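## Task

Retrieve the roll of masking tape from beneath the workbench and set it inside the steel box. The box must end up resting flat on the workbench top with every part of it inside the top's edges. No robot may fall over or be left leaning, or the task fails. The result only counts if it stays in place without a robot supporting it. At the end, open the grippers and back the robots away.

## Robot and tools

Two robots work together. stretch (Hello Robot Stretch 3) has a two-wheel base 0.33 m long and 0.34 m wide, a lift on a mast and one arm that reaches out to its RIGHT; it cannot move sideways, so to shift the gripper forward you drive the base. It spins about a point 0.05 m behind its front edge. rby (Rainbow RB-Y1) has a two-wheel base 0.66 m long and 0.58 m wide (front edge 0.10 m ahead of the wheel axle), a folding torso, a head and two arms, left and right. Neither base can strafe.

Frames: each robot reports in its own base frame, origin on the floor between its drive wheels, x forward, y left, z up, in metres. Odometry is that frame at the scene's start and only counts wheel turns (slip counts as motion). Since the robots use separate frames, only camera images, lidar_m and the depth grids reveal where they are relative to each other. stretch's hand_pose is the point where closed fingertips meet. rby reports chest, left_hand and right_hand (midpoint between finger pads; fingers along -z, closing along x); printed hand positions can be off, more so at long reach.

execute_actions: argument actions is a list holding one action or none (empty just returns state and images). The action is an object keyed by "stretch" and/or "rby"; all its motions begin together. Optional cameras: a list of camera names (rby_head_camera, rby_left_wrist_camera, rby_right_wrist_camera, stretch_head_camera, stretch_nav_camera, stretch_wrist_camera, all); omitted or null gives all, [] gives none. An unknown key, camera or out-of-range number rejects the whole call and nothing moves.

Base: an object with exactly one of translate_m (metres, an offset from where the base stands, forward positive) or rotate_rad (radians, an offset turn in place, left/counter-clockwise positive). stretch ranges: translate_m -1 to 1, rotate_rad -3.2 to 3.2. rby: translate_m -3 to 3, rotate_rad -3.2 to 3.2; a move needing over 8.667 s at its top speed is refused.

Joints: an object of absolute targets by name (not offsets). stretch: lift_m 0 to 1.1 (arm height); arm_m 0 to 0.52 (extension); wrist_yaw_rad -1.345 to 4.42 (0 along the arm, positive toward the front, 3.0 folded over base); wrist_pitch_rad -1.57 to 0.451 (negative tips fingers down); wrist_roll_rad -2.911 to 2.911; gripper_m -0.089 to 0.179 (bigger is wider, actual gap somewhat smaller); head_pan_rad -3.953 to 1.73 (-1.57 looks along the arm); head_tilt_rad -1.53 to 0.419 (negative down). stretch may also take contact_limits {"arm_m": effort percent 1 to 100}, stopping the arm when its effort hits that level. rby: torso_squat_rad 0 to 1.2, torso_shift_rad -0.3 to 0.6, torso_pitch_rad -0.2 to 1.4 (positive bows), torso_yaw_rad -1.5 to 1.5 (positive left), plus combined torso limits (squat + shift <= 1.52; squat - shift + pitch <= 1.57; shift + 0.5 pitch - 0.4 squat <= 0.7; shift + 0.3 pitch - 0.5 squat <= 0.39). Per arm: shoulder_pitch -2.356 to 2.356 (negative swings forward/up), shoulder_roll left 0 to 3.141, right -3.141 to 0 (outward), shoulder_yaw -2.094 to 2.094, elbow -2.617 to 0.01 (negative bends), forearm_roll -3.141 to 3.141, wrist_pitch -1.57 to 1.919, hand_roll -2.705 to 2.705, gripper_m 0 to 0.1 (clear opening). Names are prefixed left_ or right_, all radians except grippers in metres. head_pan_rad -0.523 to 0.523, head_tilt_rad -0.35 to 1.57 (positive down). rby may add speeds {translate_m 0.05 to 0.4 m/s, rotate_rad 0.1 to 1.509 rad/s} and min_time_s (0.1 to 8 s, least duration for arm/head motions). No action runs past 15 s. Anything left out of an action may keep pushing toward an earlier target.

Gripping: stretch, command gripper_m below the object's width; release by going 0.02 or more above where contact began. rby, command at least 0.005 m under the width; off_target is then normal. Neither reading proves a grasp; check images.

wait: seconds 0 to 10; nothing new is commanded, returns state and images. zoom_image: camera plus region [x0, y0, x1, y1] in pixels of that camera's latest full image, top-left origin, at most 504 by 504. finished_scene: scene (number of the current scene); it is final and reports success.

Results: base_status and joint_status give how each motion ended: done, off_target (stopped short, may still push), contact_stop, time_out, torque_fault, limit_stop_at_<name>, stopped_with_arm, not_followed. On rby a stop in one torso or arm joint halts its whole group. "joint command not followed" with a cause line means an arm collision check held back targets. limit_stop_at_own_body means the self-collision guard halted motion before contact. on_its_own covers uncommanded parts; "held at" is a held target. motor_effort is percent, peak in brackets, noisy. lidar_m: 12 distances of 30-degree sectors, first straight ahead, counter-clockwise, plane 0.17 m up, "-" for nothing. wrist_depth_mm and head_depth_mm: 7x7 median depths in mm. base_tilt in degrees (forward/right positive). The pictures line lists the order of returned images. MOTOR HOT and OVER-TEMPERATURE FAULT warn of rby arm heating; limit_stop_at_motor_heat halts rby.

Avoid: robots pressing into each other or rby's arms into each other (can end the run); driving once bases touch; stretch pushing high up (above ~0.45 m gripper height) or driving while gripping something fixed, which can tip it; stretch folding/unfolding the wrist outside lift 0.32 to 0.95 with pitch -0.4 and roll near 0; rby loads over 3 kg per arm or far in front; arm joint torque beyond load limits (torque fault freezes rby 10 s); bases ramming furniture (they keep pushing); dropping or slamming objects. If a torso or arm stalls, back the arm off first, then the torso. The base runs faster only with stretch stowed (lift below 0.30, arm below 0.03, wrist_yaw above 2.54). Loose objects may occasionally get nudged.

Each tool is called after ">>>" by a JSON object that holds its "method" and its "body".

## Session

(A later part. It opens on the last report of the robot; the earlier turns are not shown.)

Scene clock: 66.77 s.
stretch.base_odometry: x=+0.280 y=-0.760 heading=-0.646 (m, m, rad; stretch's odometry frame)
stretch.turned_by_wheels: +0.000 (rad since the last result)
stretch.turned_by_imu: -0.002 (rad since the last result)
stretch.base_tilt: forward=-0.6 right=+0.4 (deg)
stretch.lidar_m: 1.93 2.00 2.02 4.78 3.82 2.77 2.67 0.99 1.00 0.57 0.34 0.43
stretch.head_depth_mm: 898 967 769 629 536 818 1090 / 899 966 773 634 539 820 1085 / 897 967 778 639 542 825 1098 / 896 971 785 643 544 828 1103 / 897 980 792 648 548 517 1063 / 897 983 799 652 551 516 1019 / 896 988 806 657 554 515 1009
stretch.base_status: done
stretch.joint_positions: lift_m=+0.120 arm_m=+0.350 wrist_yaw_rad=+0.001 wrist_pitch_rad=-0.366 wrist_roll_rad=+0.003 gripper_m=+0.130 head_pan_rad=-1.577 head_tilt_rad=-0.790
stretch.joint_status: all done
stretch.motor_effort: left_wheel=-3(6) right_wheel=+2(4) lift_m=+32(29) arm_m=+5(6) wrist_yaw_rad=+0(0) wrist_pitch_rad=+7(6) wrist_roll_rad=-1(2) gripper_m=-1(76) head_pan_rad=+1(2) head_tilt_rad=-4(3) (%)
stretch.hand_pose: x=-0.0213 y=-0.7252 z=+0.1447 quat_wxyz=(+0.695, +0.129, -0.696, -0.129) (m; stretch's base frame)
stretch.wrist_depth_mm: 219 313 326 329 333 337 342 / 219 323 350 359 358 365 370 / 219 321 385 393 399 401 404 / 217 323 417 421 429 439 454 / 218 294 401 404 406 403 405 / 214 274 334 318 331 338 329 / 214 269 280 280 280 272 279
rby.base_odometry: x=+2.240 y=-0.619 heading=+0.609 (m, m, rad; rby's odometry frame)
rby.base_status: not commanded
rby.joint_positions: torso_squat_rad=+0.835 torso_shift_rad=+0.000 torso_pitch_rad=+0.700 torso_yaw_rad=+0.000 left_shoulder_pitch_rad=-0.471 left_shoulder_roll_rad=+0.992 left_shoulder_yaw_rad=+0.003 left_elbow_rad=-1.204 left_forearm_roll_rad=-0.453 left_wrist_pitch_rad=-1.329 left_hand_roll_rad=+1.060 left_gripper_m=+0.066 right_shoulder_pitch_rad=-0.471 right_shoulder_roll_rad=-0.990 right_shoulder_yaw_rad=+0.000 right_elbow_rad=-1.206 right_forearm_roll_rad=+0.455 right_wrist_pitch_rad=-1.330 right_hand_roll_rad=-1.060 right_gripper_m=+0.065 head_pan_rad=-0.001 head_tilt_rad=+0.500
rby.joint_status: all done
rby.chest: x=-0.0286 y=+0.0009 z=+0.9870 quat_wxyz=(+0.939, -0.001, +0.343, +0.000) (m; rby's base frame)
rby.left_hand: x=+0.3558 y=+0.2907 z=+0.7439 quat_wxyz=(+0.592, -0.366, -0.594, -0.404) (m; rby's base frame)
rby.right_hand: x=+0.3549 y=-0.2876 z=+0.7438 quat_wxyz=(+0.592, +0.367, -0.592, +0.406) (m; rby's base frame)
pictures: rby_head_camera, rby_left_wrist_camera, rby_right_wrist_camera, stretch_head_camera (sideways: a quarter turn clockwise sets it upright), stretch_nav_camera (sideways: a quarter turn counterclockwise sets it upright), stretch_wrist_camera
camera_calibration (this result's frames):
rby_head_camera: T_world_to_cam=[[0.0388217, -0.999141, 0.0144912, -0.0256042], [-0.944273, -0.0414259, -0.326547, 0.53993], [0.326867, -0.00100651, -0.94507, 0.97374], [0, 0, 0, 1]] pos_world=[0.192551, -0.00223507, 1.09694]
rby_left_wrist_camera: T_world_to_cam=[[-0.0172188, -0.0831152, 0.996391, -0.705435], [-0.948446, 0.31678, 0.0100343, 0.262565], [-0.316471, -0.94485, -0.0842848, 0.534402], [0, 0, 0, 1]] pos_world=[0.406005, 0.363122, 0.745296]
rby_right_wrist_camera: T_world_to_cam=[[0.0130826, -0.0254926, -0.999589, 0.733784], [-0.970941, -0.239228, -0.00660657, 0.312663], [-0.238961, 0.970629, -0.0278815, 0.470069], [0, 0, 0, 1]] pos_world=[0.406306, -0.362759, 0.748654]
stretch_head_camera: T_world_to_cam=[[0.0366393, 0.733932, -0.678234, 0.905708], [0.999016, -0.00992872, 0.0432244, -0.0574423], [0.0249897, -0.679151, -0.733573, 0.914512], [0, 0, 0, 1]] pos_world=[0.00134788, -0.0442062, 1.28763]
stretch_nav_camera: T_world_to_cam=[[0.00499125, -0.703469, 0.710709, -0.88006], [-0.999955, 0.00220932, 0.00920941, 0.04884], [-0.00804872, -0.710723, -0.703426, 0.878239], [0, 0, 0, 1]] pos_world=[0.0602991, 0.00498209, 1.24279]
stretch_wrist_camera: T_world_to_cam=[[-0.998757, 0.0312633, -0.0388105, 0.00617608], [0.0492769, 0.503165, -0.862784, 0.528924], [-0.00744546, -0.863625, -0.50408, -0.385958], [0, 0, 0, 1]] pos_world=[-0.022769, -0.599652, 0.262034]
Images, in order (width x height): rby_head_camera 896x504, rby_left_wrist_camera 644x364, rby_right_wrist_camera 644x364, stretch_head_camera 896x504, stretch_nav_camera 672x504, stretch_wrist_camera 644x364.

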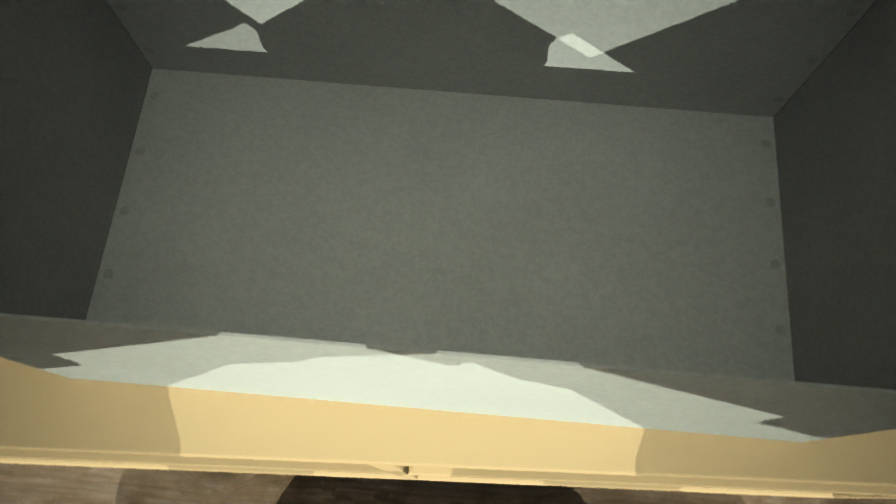

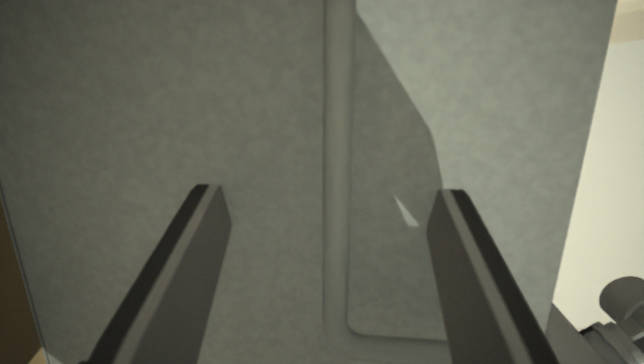

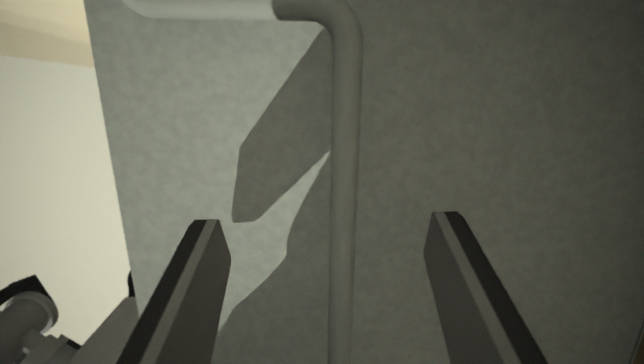

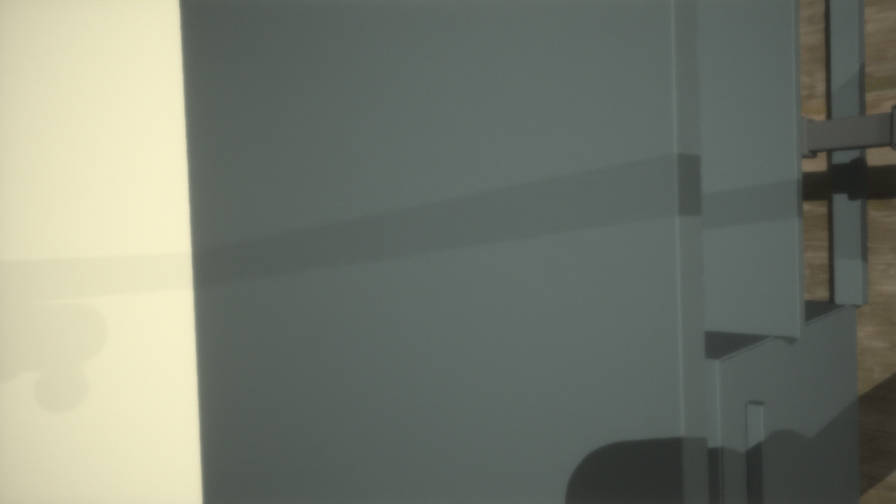

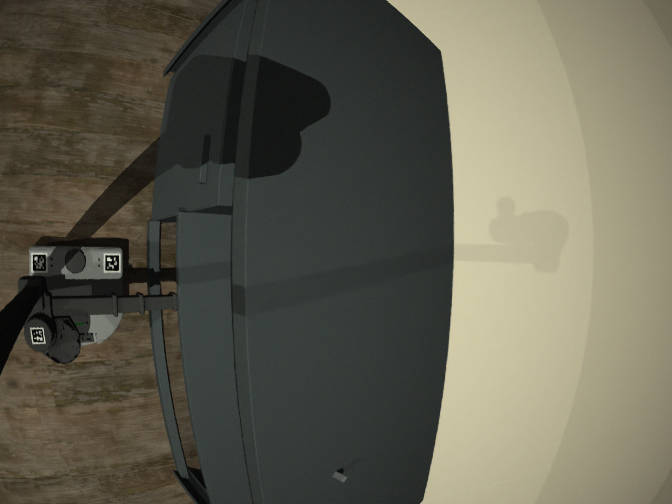

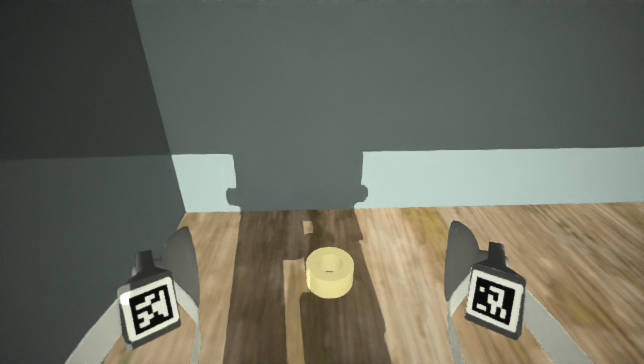

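>>> {"method": "execute_actions", "body": {"actions": [{"rby":{"base":{"translate_m":0.01},"joints":{"left_shoulder_roll_rad":0.93,"right_shoulder_roll_rad":-0.93,"left_forearm_roll_rad":-0.51,"right_forearm_roll_rad":0.51,"left_hand_roll_rad":1.02,"right_hand_roll_rad":-1.02,"torso_squat_rad":0.795},"min_time_s":2},"stretch":{"joints":{"arm_m":0.465,"lift_m":0.09,"wrist_pitch_rad":-0.5}}}], "cameras": ["rby_left_wrist_camera","rby_right_wrist_camera","stretch_wrist_camera"]}}

Scene clock: 74.00 s.
stretch.base_odometry: x=+0.280 y=-0.760 heading=-0.646 (m, m, rad; stretch's odometry frame)
stretch.turned_by_wheels: +0.000 (rad since the last result)
stretch.turned_by_imu: -0.001 (rad since the last result)
stretch.base_tilt: forward=-0.5 right=+0.4 (deg)
stretch.lidar_m: 1.94 2.01 2.02 4.78 3.81 2.77 2.66 0.99 0.99 0.57 0.34 0.43
stretch.head_depth_mm: 897 967 768 631 535 816 1087 / 896 970 773 635 537 820 1089 / 897 965 779 639 541 824 1102 / 899 971 786 642 544 830 1101 / 897 979 792 648 548 517 1060 / 895 986 798 651 551 515 1017 / 895 985 805 655 553 515 1012
stretch.base_status: not commanded
stretch.joint_positions: lift_m=+0.090 arm_m=+0.465 wrist_yaw_rad=+0.001 wrist_pitch_rad=-0.514 wrist_roll_rad=+0.003 gripper_m=+0.130 head_pan_rad=-1.577 head_tilt_rad=-0.790
stretch.joint_status: all done
stretch.motor_effort: left_wheel=-3(3) right_wheel=+3(2) lift_m=+32(30) arm_m=+5(4) wrist_yaw_rad=+0(0) wrist_pitch_rad=+6(8) wrist_roll_rad=-1(1) gripper_m=-1(1) head_pan_rad=+2(2) head_tilt_rad=-3(3) (%)
stretch.hand_pose: x=-0.0214 y=-0.8208 z=+0.0819 quat_wxyz=(+0.683, +0.180, -0.684, -0.180) (m; stretch's base frame)
stretch.wrist_depth_mm: 216 225 228 232 234 237 239 / 220 248 251 256 260 262 265 / 220 276 279 285 292 296 301 / 219 299 314 316 323 322 329 / 217 275 284 282 282 285 288 / 215 248 242 228 245 246 242 / 202 204 211 205 212 208 211
rby.base_odometry: x=+2.248 y=-0.613 heading=+0.609 (m, m, rad; rby's odometry frame)
rby.base_status: done
rby.joint_positions: torso_squat_rad=+0.795 torso_shift_rad=+0.000 torso_pitch_rad=+0.700 torso_yaw_rad=-0.001 left_shoulder_pitch_rad=-0.469 left_shoulder_roll_rad=+0.974 left_shoulder_yaw_rad=+0.008 left_elbow_rad=-1.200 left_forearm_roll_rad=-0.475 left_wrist_pitch_rad=-1.328 left_hand_roll_rad=+1.043 left_gripper_m=+0.065 right_shoulder_pitch_rad=-0.471 right_shoulder_roll_rad=-0.960 right_shoulder_yaw_rad=-0.008 right_elbow_rad=-1.202 right_forearm_roll_rad=+0.482 right_wrist_pitch_rad=-1.329 right_hand_roll_rad=-1.038 right_gripper_m=+0.065 head_pan_rad=-0.001 head_tilt_rad=+0.500
rby.joint_status: left_shoulder_roll_rad contact_stop_at_left_forearm_roll_rad (moved -0.019 of -0.062); left_forearm_roll_rad contact_stop (moved -0.021 of -0.057); left_hand_roll_rad contact_stop_at_left_forearm_roll_rad (moved -0.017 of -0.040); right_shoulder_roll_rad contact_stop_at_right_forearm_roll_rad (moved +0.031 of +0.060); right_forearm_roll_rad contact_stop (moved +0.027 of +0.055); the others done
rby.on_its_own: left_shoulder_roll_rad is held at +0.972, not at your +0.930, since a contact_stop; left_forearm_roll_rad is held at -0.475, not at your -0.510, since a contact_stop; left_hand_roll_rad is held at +1.043, not at your +1.020, since a contact_stop; right_shoulder_roll_rad is held at -0.959, not at your -0.930, since a contact_stop; right_forearm_roll_rad is held at +0.483, not at your +0.510, since a contact_stop
rby.chest: x=-0.0286 y=+0.0007 z=+1.0074 quat_wxyz=(+0.939, -0.001, +0.343, +0.000) (m; rby's base frame)
rby.left_hand: x=+0.3537 y=+0.2881 z=+0.7575 quat_wxyz=(+0.591, -0.360, -0.595, -0.408) (m; rby's base frame)
rby.right_hand: x=+0.3522 y=-0.2834 z=+0.7563 quat_wxyz=(+0.589, +0.361, -0.596, +0.409) (m; rby's base frame)
pictures: rby_left_wrist_camera, rby_right_wrist_camera, stretch_wrist_camera
camera_calibration (this result's frames):
rby_left_wrist_camera: T_world_to_cam=[[-0.0258604, -0.0933931, 0.995293, -0.712355], [-0.949306, 0.314317, 0.00482839, 0.266256], [-0.313289, -0.944713, -0.0967869, 0.540806], [0, 0, 0, 1]] pos_world=[0.403765, 0.360688, 0.760059]
rby_right_wrist_camera: T_world_to_cam=[[0.0280758, -0.0309327, -0.999127, 0.739222], [-0.971809, -0.234915, -0.0200353, 0.322818], [-0.23409, 0.971524, -0.0366562, 0.470819], [0, 0, 0, 1]] pos_world=[0.403177, -0.358711, 0.762303]
stretch_wrist_camera: T_world_to_cam=[[-0.998758, 0.0367729, -0.0336313, 0.0107805], [0.0492452, 0.624983, -0.779084, 0.616012], [-0.00763016, -0.779772, -0.626017, -0.42137], [0, 0, 0, 1]] pos_world=[-0.0227837, -0.713966, 0.216503]
Images, in order (width x height): rby_left_wrist_camera 644x364, rby_right_wrist_camera 644x364, stretch_wrist_camera 644x364.

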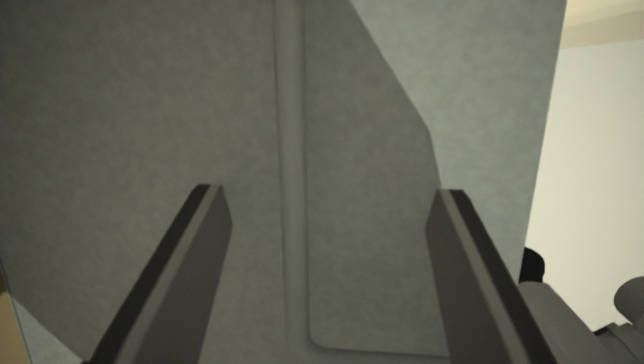

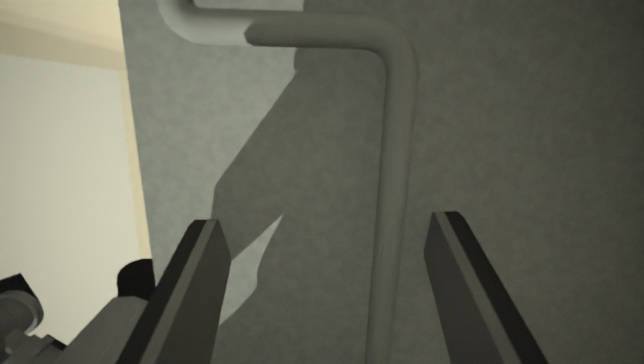

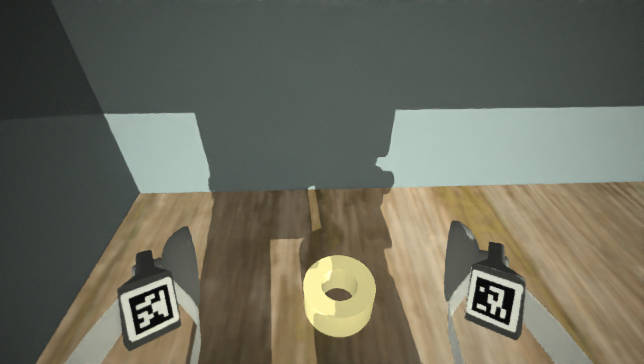

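>>> {"method": "execute_actions", "body": {"actions": [{"rby":{"joints":{"left_shoulder_roll_rad":0.98,"right_shoulder_roll_rad":-0.966,"left_forearm_roll_rad":-0.47,"right_forearm_roll_rad":0.478,"torso_squat_rad":0.82},"min_time_s":1},"stretch":{"joints":{"arm_m":0.477,"lift_m":0.033}}}], "cameras": ["rby_left_wrist_camera","rby_right_wrist_camera","stretch_wrist_camera"]}}

>>> {"method": "execute_actions", "body": {"actions": [{"rby":{"joints":{"left_gripper_m":0,"right_gripper_m":0}},"stretch":{"joints":{"gripper_m":0.01}}}], "cameras": ["stretch_wrist_camera"]}}

>>> {"method": "execute_actions", "body": {"actions": [{"rby":{"joints":{"torso_squat_rad":0.7}},"stretch":{"joints":{"lift_m":0.14,"wrist_pitch_rad":-0.3}}}], "cameras": ["rby_left_wrist_camera","rby_right_wrist_camera","stretch_wrist_camera"]}}

Scene clock: 79.27 s.
stretch.base_odometry: x=+0.280 y=-0.760 heading=-0.646 (m, m, rad; stretch's odometry frame)
stretch.turned_by_wheels: +0.000 (rad since the last result)
stretch.turned_by_imu: -0.001 (rad since the last result)
stretch.base_tilt: forward=-0.5 right=+0.4 (deg)
stretch.lidar_m: 1.94 2.00 2.02 4.78 3.82 2.77 2.67 0.99 1.00 0.58 0.34 0.43
stretch.head_depth_mm: 901 970 767 630 534 820 1092 / 898 970 773 634 539 821 1092 / 899 967 779 639 541 825 1097 / 897 970 786 643 544 830 1105 / 896 979 791 648 548 517 1061 / 895 987 796 653 550 516 1015 / 896 984 807 656 554 515 1013
stretch.base_status: not commanded
stretch.joint_positions: lift_m=+0.033 arm_m=+0.477 wrist_yaw_rad=+0.001 wrist_pitch_rad=-0.514 wrist_roll_rad=+0.003 gripper_m=+0.130 head_pan_rad=-1.577 head_tilt_rad=-0.790
stretch.joint_status: all done
stretch.motor_effort: left_wheel=-3(3) right_wheel=+2(2) lift_m=+32(30) arm_m=+5(5) wrist_yaw_rad=+0(0) wrist_pitch_rad=+6(7) wrist_roll_rad=-1(1) gripper_m=+0(0) head_pan_rad=+2(2) head_tilt_rad=-3(4) (%)
stretch.hand_pose: x=-0.0214 y=-0.8328 z=+0.0248 quat_wxyz=(+0.683, +0.180, -0.684, -0.180) (m; stretch's base frame)
stretch.wrist_depth_mm: 210 215 217 219 223 225 226 / 221 237 239 244 245 250 257 / 219 264 271 271 277 279 287 / 218 246 248 248 248 250 251 / 198 205 205 186 207 207 207 / 174 180 176 165 171 180 177 / 156 149 153 154 154 151 156
rby.base_odometry: x=+2.248 y=-0.613 heading=+0.609 (m, m, rad; rby's odometry frame)
rby.base_status: not commanded
rby.joint_positions: torso_squat_rad=+0.820 torso_shift_rad=+0.000 torso_pitch_rad=+0.700 torso_yaw_rad=-0.001 left_shoulder_pitch_rad=-0.470 left_shoulder_roll_rad=+0.980 left_shoulder_yaw_rad=+0.007 left_elbow_rad=-1.201 left_forearm_roll_rad=-0.470 left_wrist_pitch_rad=-1.328 left_hand_roll_rad=+1.043 left_gripper_m=+0.065 right_shoulder_pitch_rad=-0.471 right_shoulder_roll_rad=-0.965 right_shoulder_yaw_rad=-0.007 right_elbow_rad=-1.203 right_forearm_roll_rad=+0.478 right_wrist_pitch_rad=-1.329 right_hand_roll_rad=-1.038 right_gripper_m=+0.065 head_pan_rad=-0.001 head_tilt_rad=+0.500
rby.joint_status: all done
rby.on_its_own: left_hand_roll_rad is held at +1.043, not at your +1.020, since a contact_stop
rby.chest: x=-0.0286 y=+0.0007 z=+0.9947 quat_wxyz=(+0.939, -0.001, +0.343, +0.000) (m; rby's base frame)
rby.left_hand: x=+0.3543 y=+0.2891 z=+0.7465 quat_wxyz=(+0.591, -0.360, -0.595, -0.409) (m; rby's base frame)
rby.right_hand: x=+0.3527 y=-0.2844 z=+0.7449 quat_wxyz=(+0.589, +0.361, -0.596, +0.410) (m; rby's base frame)
pictures: rby_left_wrist_camera, rby_right_wrist_camera, stretch_wrist_camera
camera_calibration (this result's frames):
rby_left_wrist_camera: T_world_to_cam=[[-0.0275488, -0.0949223, 0.995103, -0.70009], [-0.948992, 0.315278, 0.00380192, 0.266945], [-0.314095, -0.94424, -0.098766, 0.542525], [0, 0, 0, 1]] pos_world=[0.404446, 0.361658, 0.74923]
rby_right_wrist_camera: T_world_to_cam=[[0.0290982, -0.0326203, -0.999044, 0.726935], [-0.97158, -0.235814, -0.0205986, 0.322898], [-0.234917, 0.971251, -0.038555, 0.473126], [0, 0, 0, 1]] pos_world=[0.403714, -0.359667, 0.751133]
stretch_wrist_camera: T_world_to_cam=[[-0.998758, 0.036785, -0.0336183, 0.00931001], [0.0492453, 0.625255, -0.778865, 0.579234], [-0.00763052, -0.779553, -0.62629, -0.466237], [0, 0, 0, 1]] pos_world=[-0.0227837, -0.725968, 0.159458]
Images, in order (width x height): rby_left_wrist_camera 644x364, rby_right_wrist_camera 644x364, stretch_wrist_camera 644x364.

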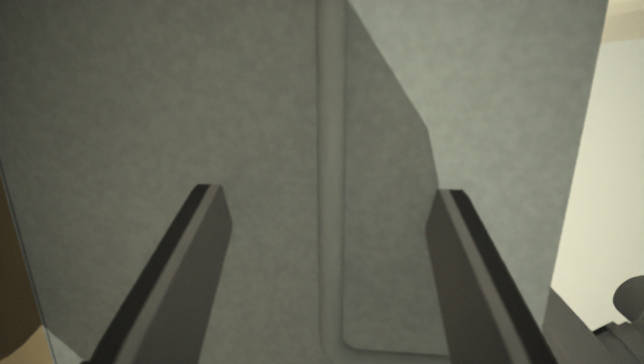

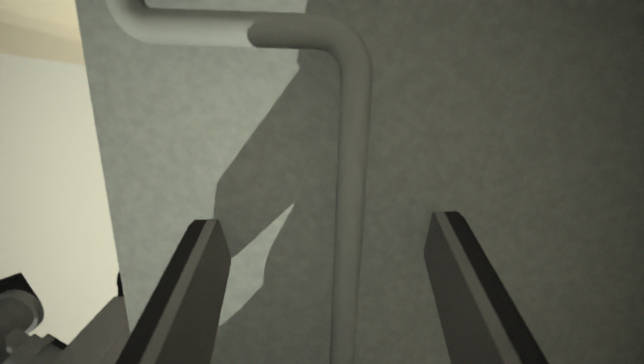

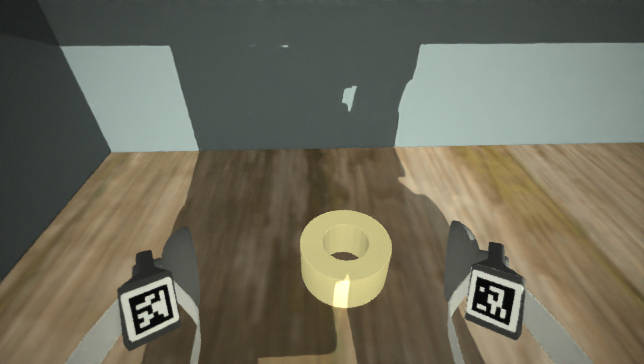

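Scene clock: 80.97 s.
stretch.base_odometry: x=+0.280 y=-0.760 heading=-0.646 (m, m, rad; stretch's odometry frame)
stretch.turned_by_wheels: +0.000 (rad since the last result)
stretch.turned_by_imu: +0.000 (rad since the last result)
stretch.base_tilt: forward=-0.5 right=+0.4 (deg)
stretch.lidar_m: 1.94 2.01 2.02 4.78 3.83 2.77 2.66 0.99 1.00 0.58 0.34 0.43
stretch.head_depth_mm: 897 966 766 632 535 817 1090 / 896 968 773 635 538 822 1098 / 898 968 780 639 541 823 1097 / 898 968 784 643 544 830 1100 / 898 981 793 648 547 516 1060 / 897 985 798 652 550 516 1022 / 894 983 806 656 554 515 1014
stretch.base_status: not commanded
stretch.joint_positions: lift_m=+0.033 arm_m=+0.477 wrist_yaw_rad=+0.001 wrist_pitch_rad=-0.514 wrist_roll_rad=+0.003 gripper_m=+0.011 head_pan_rad=-1.577 head_tilt_rad=-0.790
stretch.joint_status: all done
stretch.motor_effort: left_wheel=-2(3) right_wheel=+3(3) lift_m=+32(32) arm_m=+5(5) wrist_yaw_rad=+0(0) wrist_pitch_rad=+6(7) wrist_roll_rad=-1(1) gripper_m=-13(91) head_pan_rad=+2(2) head_tilt_rad=-3(3) (%)
stretch.hand_pose: x=-0.0214 y=-0.8328 z=+0.0248 quat_wxyz=(+0.683, +0.180, -0.684, -0.180) (m; stretch's base frame)
stretch.wrist_depth_mm: 209 215 218 221 223 225 228 / 220 236 238 243 247 250 255 / 220 262 266 272 274 279 284 / 220 247 248 249 249 250 250 / 198 205 209 183 210 208 209 / 175 175 179 159 180 176 178 / 154 154 150 154 151 155 155
rby.base_odometry: x=+2.248 y=-0.613 heading=+0.609 (m, m, rad; rby's odometry frame)
rby.base_status: not commanded
rby.joint_positions: torso_squat_rad=+0.820 torso_shift_rad=+0.000 torso_pitch_rad=+0.700 torso_yaw_rad=+0.000 left_shoulder_pitch_rad=-0.470 left_shoulder_roll_rad=+0.980 left_shoulder_yaw_rad=+0.008 left_elbow_rad=-1.202 left_forearm_roll_rad=-0.469 left_wrist_pitch_rad=-1.328 left_hand_roll_rad=+1.043 left_gripper_m=+0.006 right_shoulder_pitch_rad=-0.469 right_shoulder_roll_rad=-0.965 right_shoulder_yaw_rad=-0.005 right_elbow_rad=-1.202 right_forearm_roll_rad=+0.480 right_wrist_pitch_rad=-1.328 right_hand_roll_rad=-1.038 right_gripper_m=+0.008 head_pan_rad=-0.001 head_tilt_rad=+0.500
rby.joint_status: left_gripper_m off_target (ended at +0.006, target +0.000); right_gripper_m off_target (ended at +0.008, target +0.000)
rby.on_its_own: left_hand_roll_rad is held at +1.043, not at your +1.020, since a contact_stop
rby.chest: x=-0.0284 y=+0.0006 z=+0.9947 quat_wxyz=(+0.939, -0.001, +0.343, +0.000) (m; rby's base frame)
rby.left_hand: x=+0.3547 y=+0.2890 z=+0.7471 quat_wxyz=(+0.590, -0.360, -0.595, -0.410) (m; rby's base frame)
rby.right_hand: x=+0.3519 y=-0.2844 z=+0.7428 quat_wxyz=(+0.591, +0.361, -0.594, +0.410) (m; rby's base frame)
pictures: stretch_wrist_camera
camera_calibration (this result's frames):
stretch_wrist_camera: T_world_to_cam=[[-0.998758, 0.0367874, -0.0336172, 0.00931135], [0.0492459, 0.625255, -0.778865, 0.579234], [-0.00763307, -0.779553, -0.62629, -0.466237], [0, 0, 0, 1]] pos_world=[-0.022784, -0.725968, 0.159458]
Images, in order (width x height): stretch_wrist_camera 644x364.

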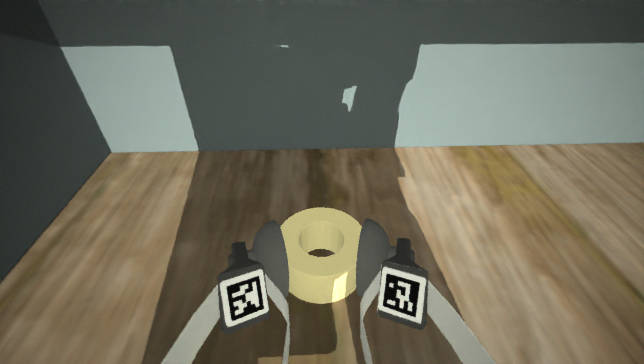

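Scene clock: 82.77 s.
stretch.base_odometry: x=+0.280 y=-0.760 heading=-0.646 (m, m, rad; stretch's odometry frame)
stretch.turned_by_wheels: +0.000 (rad since the last result)
stretch.turned_by_imu: +0.000 (rad since the last result)
stretch.base_tilt: forward=-0.5 right=+0.4 (deg)
stretch.lidar_m: 1.94 2.01 2.03 4.79 3.84 2.77 2.67 0.99 1.00 0.57 0.34 0.43
stretch.head_depth_mm: 899 970 765 630 534 816 1087 / 899 964 773 635 538 820 1088 / 895 968 780 640 541 825 1100 / 899 972 785 644 544 828 1105 / 895 978 792 647 548 518 1061 / 893 983 799 652 551 515 1018 / 893 985 805 656 553 514 1014
stretch.base_status: not commanded
stretch.joint_positions: lift_m=+0.140 arm_m=+0.477 wrist_yaw_rad=+0.001 wrist_pitch_rad=-0.324 wrist_roll_rad=+0.003 gripper_m=+0.011 head_pan_rad=-1.577 head_tilt_rad=-0.790
stretch.joint_status: all done
stretch.motor_effort: left_wheel=-3(3) right_wheel=+2(2) lift_m=+41(43) arm_m=+5(5) wrist_yaw_rad=+0(0) wrist_pitch_rad=+10(10) wrist_roll_rad=-1(1) gripper_m=-12(13) head_pan_rad=+2(1) head_tilt_rad=-3(4) (%)
stretch.hand_pose: x=-0.0213 y=-0.8569 z=+0.1742 quat_wxyz=(+0.697, +0.114, -0.698, -0.114) (m; stretch's base frame)
stretch.wrist_depth_mm: 205 210 211 213 215 219 223 / 216 224 228 231 233 236 238 / 219 240 245 248 252 255 260 / 219 259 264 270 273 277 282 / 217 279 289 184 297 306 309 / 219 304 314 158 329 335 344 / 216 298 306 317 305 314 315
rby.base_odometry: x=+2.248 y=-0.613 heading=+0.609 (m, m, rad; rby's odometry frame)
rby.base_status: not commanded
rby.joint_positions: torso_squat_rad=+0.700 torso_shift_rad=+0.001 torso_pitch_rad=+0.702 torso_yaw_rad=-0.001 left_shoulder_pitch_rad=-0.468 left_shoulder_roll_rad=+0.980 left_shoulder_yaw_rad=+0.005 left_elbow_rad=-1.200 left_forearm_roll_rad=-0.471 left_wrist_pitch_rad=-1.327 left_hand_roll_rad=+1.043 left_gripper_m=+0.006 right_shoulder_pitch_rad=-0.469 right_shoulder_roll_rad=-0.965 right_shoulder_yaw_rad=-0.004 right_elbow_rad=-1.202 right_forearm_roll_rad=+0.480 right_wrist_pitch_rad=-1.328 right_hand_roll_rad=-1.038 right_gripper_m=+0.008 head_pan_rad=-0.001 head_tilt_rad=+0.500
rby.joint_status: all done
rby.on_its_own: left_hand_roll_rad is held at +1.043, not at your +1.020, since a contact_stop
rby.chest: x=-0.0277 y=+0.0007 z=+1.0522 quat_wxyz=(+0.939, -0.001, +0.344, +0.000) (m; rby's base frame)
rby.left_hand: x=+0.3539 y=+0.2892 z=+0.8017 quat_wxyz=(+0.593, -0.361, -0.593, -0.409) (m; rby's base frame)
rby.right_hand: x=+0.3520 y=-0.2844 z=+0.7998 quat_wxyz=(+0.591, +0.362, -0.593, +0.410) (m; rby's base frame)
pictures: rby_left_wrist_camera, rby_right_wrist_camera, stretch_wrist_camera
camera_calibration (this result's frames):
rby_left_wrist_camera: T_world_to_cam=[[-0.021792, -0.0968244, 0.995063, -0.75651], [-0.948918, 0.315368, 0.00990545, 0.261366], [-0.31477, -0.944017, -0.0987509, 0.548022], [0, 0, 0, 1]] pos_world=[0.40403, 0.361667, 0.804304]
rby_right_wrist_camera: T_world_to_cam=[[0.0224421, -0.0344661, -0.999154, 0.78367], [-0.971624, -0.236136, -0.0136781, 0.317768], [-0.235464, 0.971109, -0.0387875, 0.47538], [0, 0, 0, 1]] pos_world=[0.403099, -0.359599, 0.805792]
stretch_wrist_camera: T_world_to_cam=[[-0.998757, 0.0295705, -0.0401365, 0.0102281], [0.0492997, 0.466176, -0.883317, 0.592546], [-0.00740943, -0.884197, -0.467055, -0.508822], [0, 0, 0, 1]] pos_world=[-0.022767, -0.726432, 0.286169]
Images, in order (width x height): rby_left_wrist_camera 644x364, rby_right_wrist_camera 644x364, stretch_wrist_camera 644x364.

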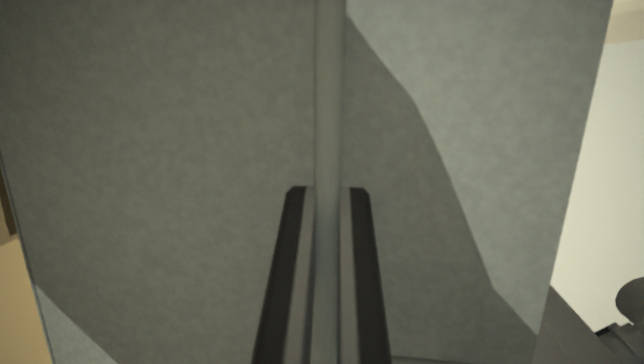

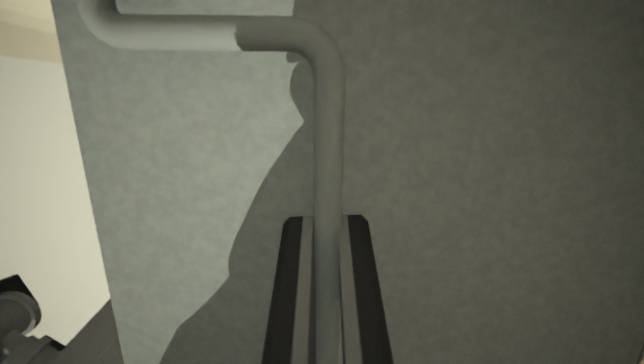

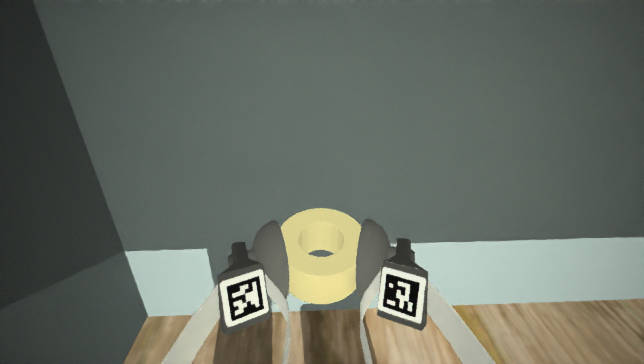

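Both held.

>>> {"method": "execute_actions", "body": {"actions": [{"rby":{"base":{"translate_m":-0.6},"speeds":{"translate_m":0.2}},"stretch":{"joints":{"arm_m":0,"wrist_pitch_rad":-0.15,"head_pan_rad":1.2,"head_tilt_rad":-0.3}}}], "cameras": ["stretch_nav_camera"]}}

>>> {"method": "execute_actions", "body": {"actions": [{"rby":{"joints":{"torso_squat_rad":0,"torso_pitch_rad":0.64,"head_tilt_rad":-0.25}},"stretch":{"base":{"rotate_rad":0.9}}}], "cameras": ["stretch_nav_camera","stretch_head_camera","stretch_wrist_camera","rby_head_camera"]}}

Scene clock: 90.63 s.
stretch.base_odometry: x=+0.280 y=-0.760 heading=-0.646 (m, m, rad; stretch's odometry frame)
stretch.turned_by_wheels: +0.000 (rad since the last result)
stretch.turned_by_imu: -0.002 (rad since the last result)
stretch.base_tilt: forward=-0.5 right=+0.4 (deg)
stretch.lidar_m: 1.94 2.00 1.85 1.84 3.84 2.77 2.67 0.99 1.00 0.58 0.34 0.43
stretch.head_depth_mm: 2799 2899 3030 2683 2538 1882 1498 / 3266 3393 3464 3186 2563 1907 1505 / 3915 - 2510 3546 2602 1901 1514 / - - 2006 2264 2269 1916 1516 / - - 2052 3833 2174 1924 1524 / - - - - 2296 1938 1532 / - - - - 2682 1949 1540
stretch.base_status: not commanded
stretch.joint_positions: lift_m=+0.140 arm_m=+0.003 wrist_yaw_rad=+0.001 wrist_pitch_rad=-0.175 wrist_roll_rad=+0.002 gripper_m=+0.011 head_pan_rad=+1.193 head_tilt_rad=-0.310
stretch.joint_status: all done
joint sent to its limit — the command would take stretch.arm_m past its lower limit, so that joint was sent only as far as its limit.
stretch.motor_effort: left_wheel=-3(3) right_wheel=+2(2) lift_m=+39(41) arm_m=-7(7) wrist_yaw_rad=+0(0) wrist_pitch_rad=+11(12) wrist_roll_rad=-1(1) gripper_m=-14(13) head_pan_rad=+2(34) head_tilt_rad=+3(22) (%)
stretch.hand_pose: x=-0.0213 y=-0.3965 z=+0.2102 quat_wxyz=(+0.704, +0.062, -0.705, -0.062) (m; stretch's base frame)
stretch.wrist_depth_mm: 215 318 609 651 664 663 683 / 213 314 659 683 691 690 717 / 213 311 687 719 743 747 750 / 212 313 684 778 777 778 761 / 211 312 575 185 639 618 616 / 212 307 452 159 492 469 474 / 212 306 367 382 364 385 380
rby.base_odometry: x=+1.756 y=-0.957 heading=+0.610 (m, m, rad; rby's odometry frame)
rby.base_status: done
rby.joint_positions: torso_squat_rad=+0.700 torso_shift_rad=+0.001 torso_pitch_rad=+0.702 torso_yaw_rad=-0.001 left_shoulder_pitch_rad=-0.468 left_shoulder_roll_rad=+0.979 left_shoulder_yaw_rad=+0.005 left_elbow_rad=-1.200 left_forearm_roll_rad=-0.472 left_wrist_pitch_rad=-1.327 left_hand_roll_rad=+1.043 left_gripper_m=+0.006 right_shoulder_pitch_rad=-0.469 right_shoulder_roll_rad=-0.965 right_shoulder_yaw_rad=-0.004 right_elbow_rad=-1.202 right_forearm_roll_rad=+0.480 right_wrist_pitch_rad=-1.328 right_hand_roll_rad=-1.038 right_gripper_m=+0.008 head_pan_rad=-0.001 head_tilt_rad=+0.500
rby.joint_status: not commanded
rby.on_its_own: left_hand_roll_rad is held at +1.043, not at your +1.020, since a contact_stop
rby.chest: x=-0.0277 y=+0.0007 z=+1.0522 quat_wxyz=(+0.939, -0.001, +0.344, +0.000) (m; rby's base frame)
rby.left_hand: x=+0.3538 y=+0.2892 z=+0.8015 quat_wxyz=(+0.593, -0.361, -0.592, -0.409) (m; rby's base frame)
rby.right_hand: x=+0.3519 y=-0.2844 z=+0.7997 quat_wxyz=(+0.591, +0.362, -0.593, +0.409) (m; rby's base frame)
pictures: stretch_nav_camera (sideways: a quarter turn counterclockwise sets it upright)
camera_calibration (this result's frames):
stretch_nav_camera: T_world_to_cam=[[0.100414, 0.278121, 0.955283, -1.19958], [0.929089, -0.369721, 0.00998023, 0.0360631], [0.355964, 0.886541, -0.295525, 0.345294], [0, 0, 0, 1]] pos_world=[-0.0359636, 0.0408452, 1.24762]
Images, in order (width x height): stretch_nav_camera 672x504.

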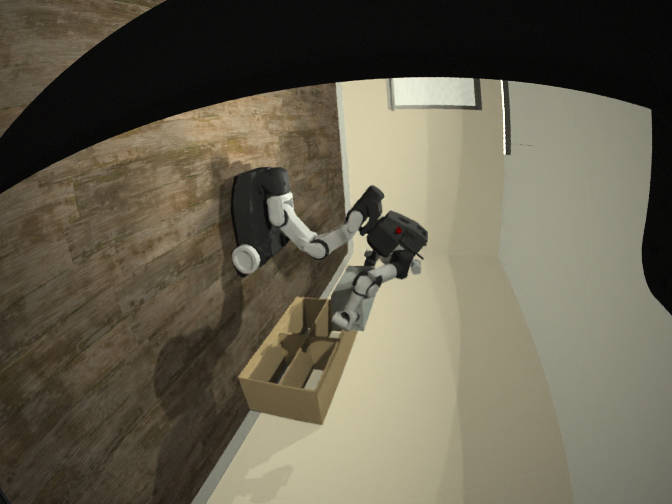

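Scene clock: 93.73 s.
stretch.base_odometry: x=+0.279 y=-0.760 heading=+0.254 (m, m, rad; stretch's odometry frame)
stretch.turned_by_wheels: +0.900 (rad since the last result)
stretch.turned_by_imu: +0.539 (rad since the last result)
stretch.base_tilt: forward=-0.5 right=+0.4 (deg)
stretch.lidar_m: 2.07 1.87 1.87 3.68 2.70 0.93 0.95 0.96 0.72 0.34 0.41 1.99
stretch.head_depth_mm: - - - 3960 2113 1887 1503 / - - - - 2590 1901 1506 / - - - - 2589 1919 1514 / - - - - 2621 1918 1517 / - - - - 2637 1936 1526 / - - - - 2662 1927 1525 / - - - - 2674 1949 1534
stretch.base_status: done
stretch.joint_positions: lift_m=+0.140 arm_m=+0.003 wrist_yaw_rad=-0.118 wrist_pitch_rad=-0.181 wrist_roll_rad=+0.002 gripper_m=+0.011 head_pan_rad=+1.193 head_tilt_rad=-0.309
stretch.joint_status: not commanded
stretch.on_its_own: wrist_yaw_rad is held at -0.092, not at your +0.000, by its stall guard, which is still easing
stretch.motor_effort: left_wheel=-6(19) right_wheel=+14(41) lift_m=+37(41) arm_m=+0(6) wrist_yaw_rad=+18(75) wrist_pitch_rad=+14(15) wrist_roll_rad=-1(1) gripper_m=-17(27) head_pan_rad=+2(2) head_tilt_rad=+3(4) (%)
stretch.hand_pose: x=-0.0506 y=-0.3938 z=+0.2088 quat_wxyz=(+0.699, +0.023, -0.707, -0.106) (m; stretch's base frame)
stretch.wrist_depth_mm: 84 99 138 228 541 563 521 / 85 101 143 240 623 587 544 / 87 103 148 253 675 618 569 / 90 106 152 270 703 642 597 / 97 108 149 181 619 610 594 / 106 111 143 161 - 468 471 / 120 114 181 335 378 381 379
rby.base_odometry: x=+1.756 y=-0.957 heading=+0.610 (m, m, rad; rby's odometry frame)
rby.base_status: not commanded
rby.joint_positions: torso_squat_rad=+0.000 torso_shift_rad=+0.001 torso_pitch_rad=+0.642 torso_yaw_rad=-0.001 left_shoulder_pitch_rad=-0.468 left_shoulder_roll_rad=+0.979 left_shoulder_yaw_rad=+0.005 left_elbow_rad=-1.200 left_forearm_roll_rad=-0.472 left_wrist_pitch_rad=-1.327 left_hand_roll_rad=+1.043 left_gripper_m=+0.006 right_shoulder_pitch_rad=-0.469 right_shoulder_roll_rad=-0.965 right_shoulder_yaw_rad=-0.004 right_elbow_rad=-1.202 right_forearm_roll_rad=+0.480 right_wrist_pitch_rad=-1.328 right_hand_roll_rad=-1.038 right_gripper_m=+0.008 head_pan_rad=-0.001 head_tilt_rad=-0.250
rby.joint_status: all done
rby.on_its_own: left_hand_roll_rad is held at +1.043, not at your +1.020, since a contact_stop
rby.chest: x=-0.0419 y=+0.0008 z=+1.2283 quat_wxyz=(+0.949, -0.001, +0.316, +0.000) (m; rby's base frame)
rby.left_hand: x=+0.3538 y=+0.2893 z=+1.0007 quat_wxyz=(+0.575, -0.348, -0.610, -0.419) (m; rby's base frame)
rby.right_hand: x=+0.3521 y=-0.2842 z=+0.9989 quat_wxyz=(+0.573, +0.349, -0.611, +0.420) (m; rby's base frame)
pictures: rby_head_camera, stretch_head_camera (sideways: a quarter turn clockwise sets it upright), stretch_nav_camera (sideways: a quarter turn counterclockwise sets it upright), stretch_wrist_camera
camera_calibration (this result's frames):
rby_head_camera: T_world_to_cam=[[0.017192, -0.999113, 0.0384481, -0.0594577], [-0.416894, -0.0421147, -0.907979, 1.35031], [0.908792, -0.000418826, -0.417248, 0.434927], [0, 0, 0, 1]] pos_world=[0.1687, -0.00235496, 1.40981]
stretch_head_camera: T_world_to_cam=[[-0.154327, -0.301694, -0.940831, 1.24926], [-0.934713, 0.353137, 0.0400841, -0.0415848], [0.320149, 0.885593, -0.336496, 0.396102], [0, 0, 0, 1]] pos_world=[0.0271135, 0.0407944, 1.3103]
stretch_nav_camera: T_world_to_cam=[[0.10022, 0.277711, 0.955423, -1.19976], [0.929124, -0.369633, 0.00997986, 0.0360634], [0.355928, 0.886706, -0.295073, 0.344706], [0, 0, 0, 1]] pos_world=[-0.0359582, 0.0408649, 1.24763]
stretch_wrist_camera: T_world_to_cam=[[-0.988999, 0.14155, -0.042959, 0.013806], [0.0878227, 0.32817, -0.940527, 0.368202], [-0.119034, -0.933953, -0.336991, -0.135903], [0, 0, 0, 1]] pos_world=[-0.0348593, -0.249714, 0.301099]
Images, in order (width x height): rby_head_camera 896x504, stretch_head_camera 896x504, stretch_nav_camera 672x504, stretch_wrist_camera 644x364.

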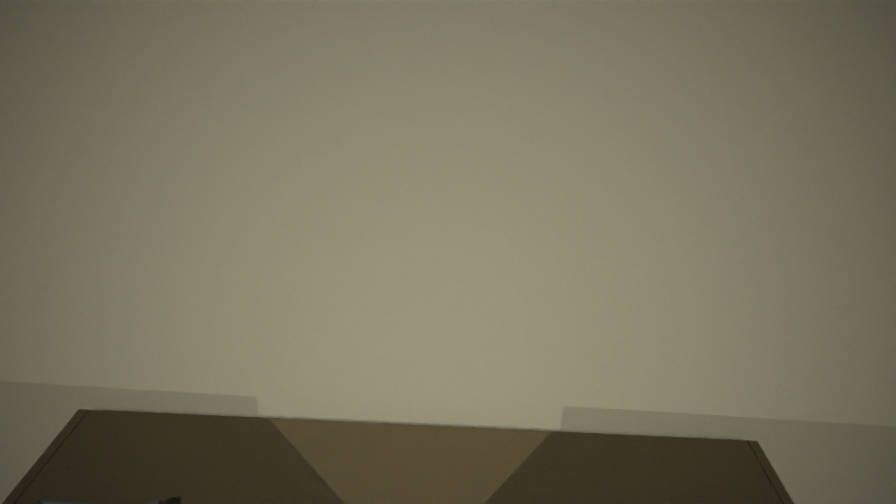

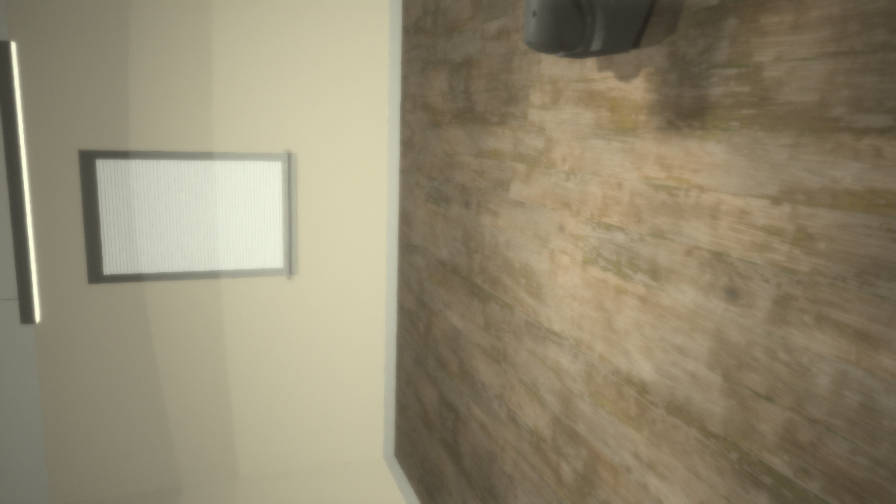

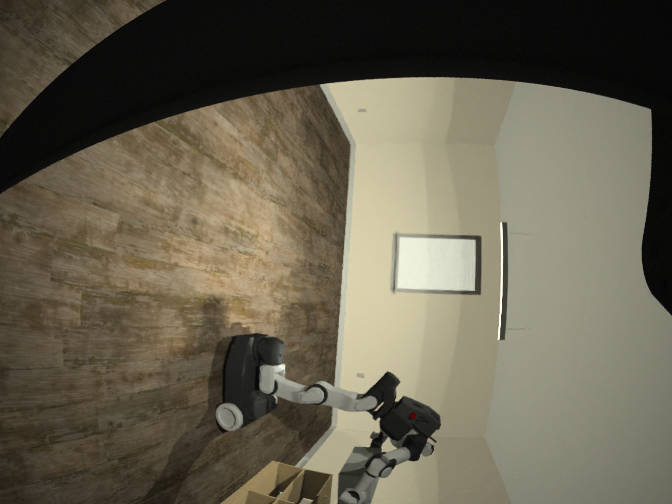

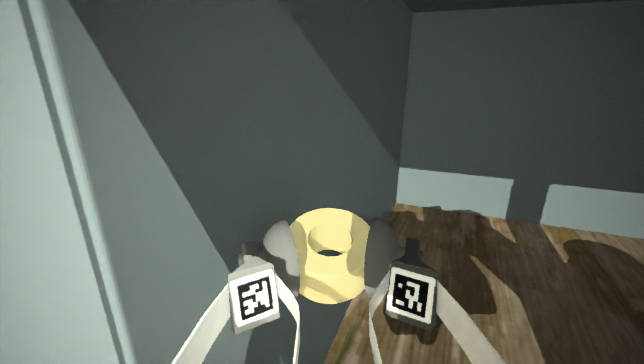

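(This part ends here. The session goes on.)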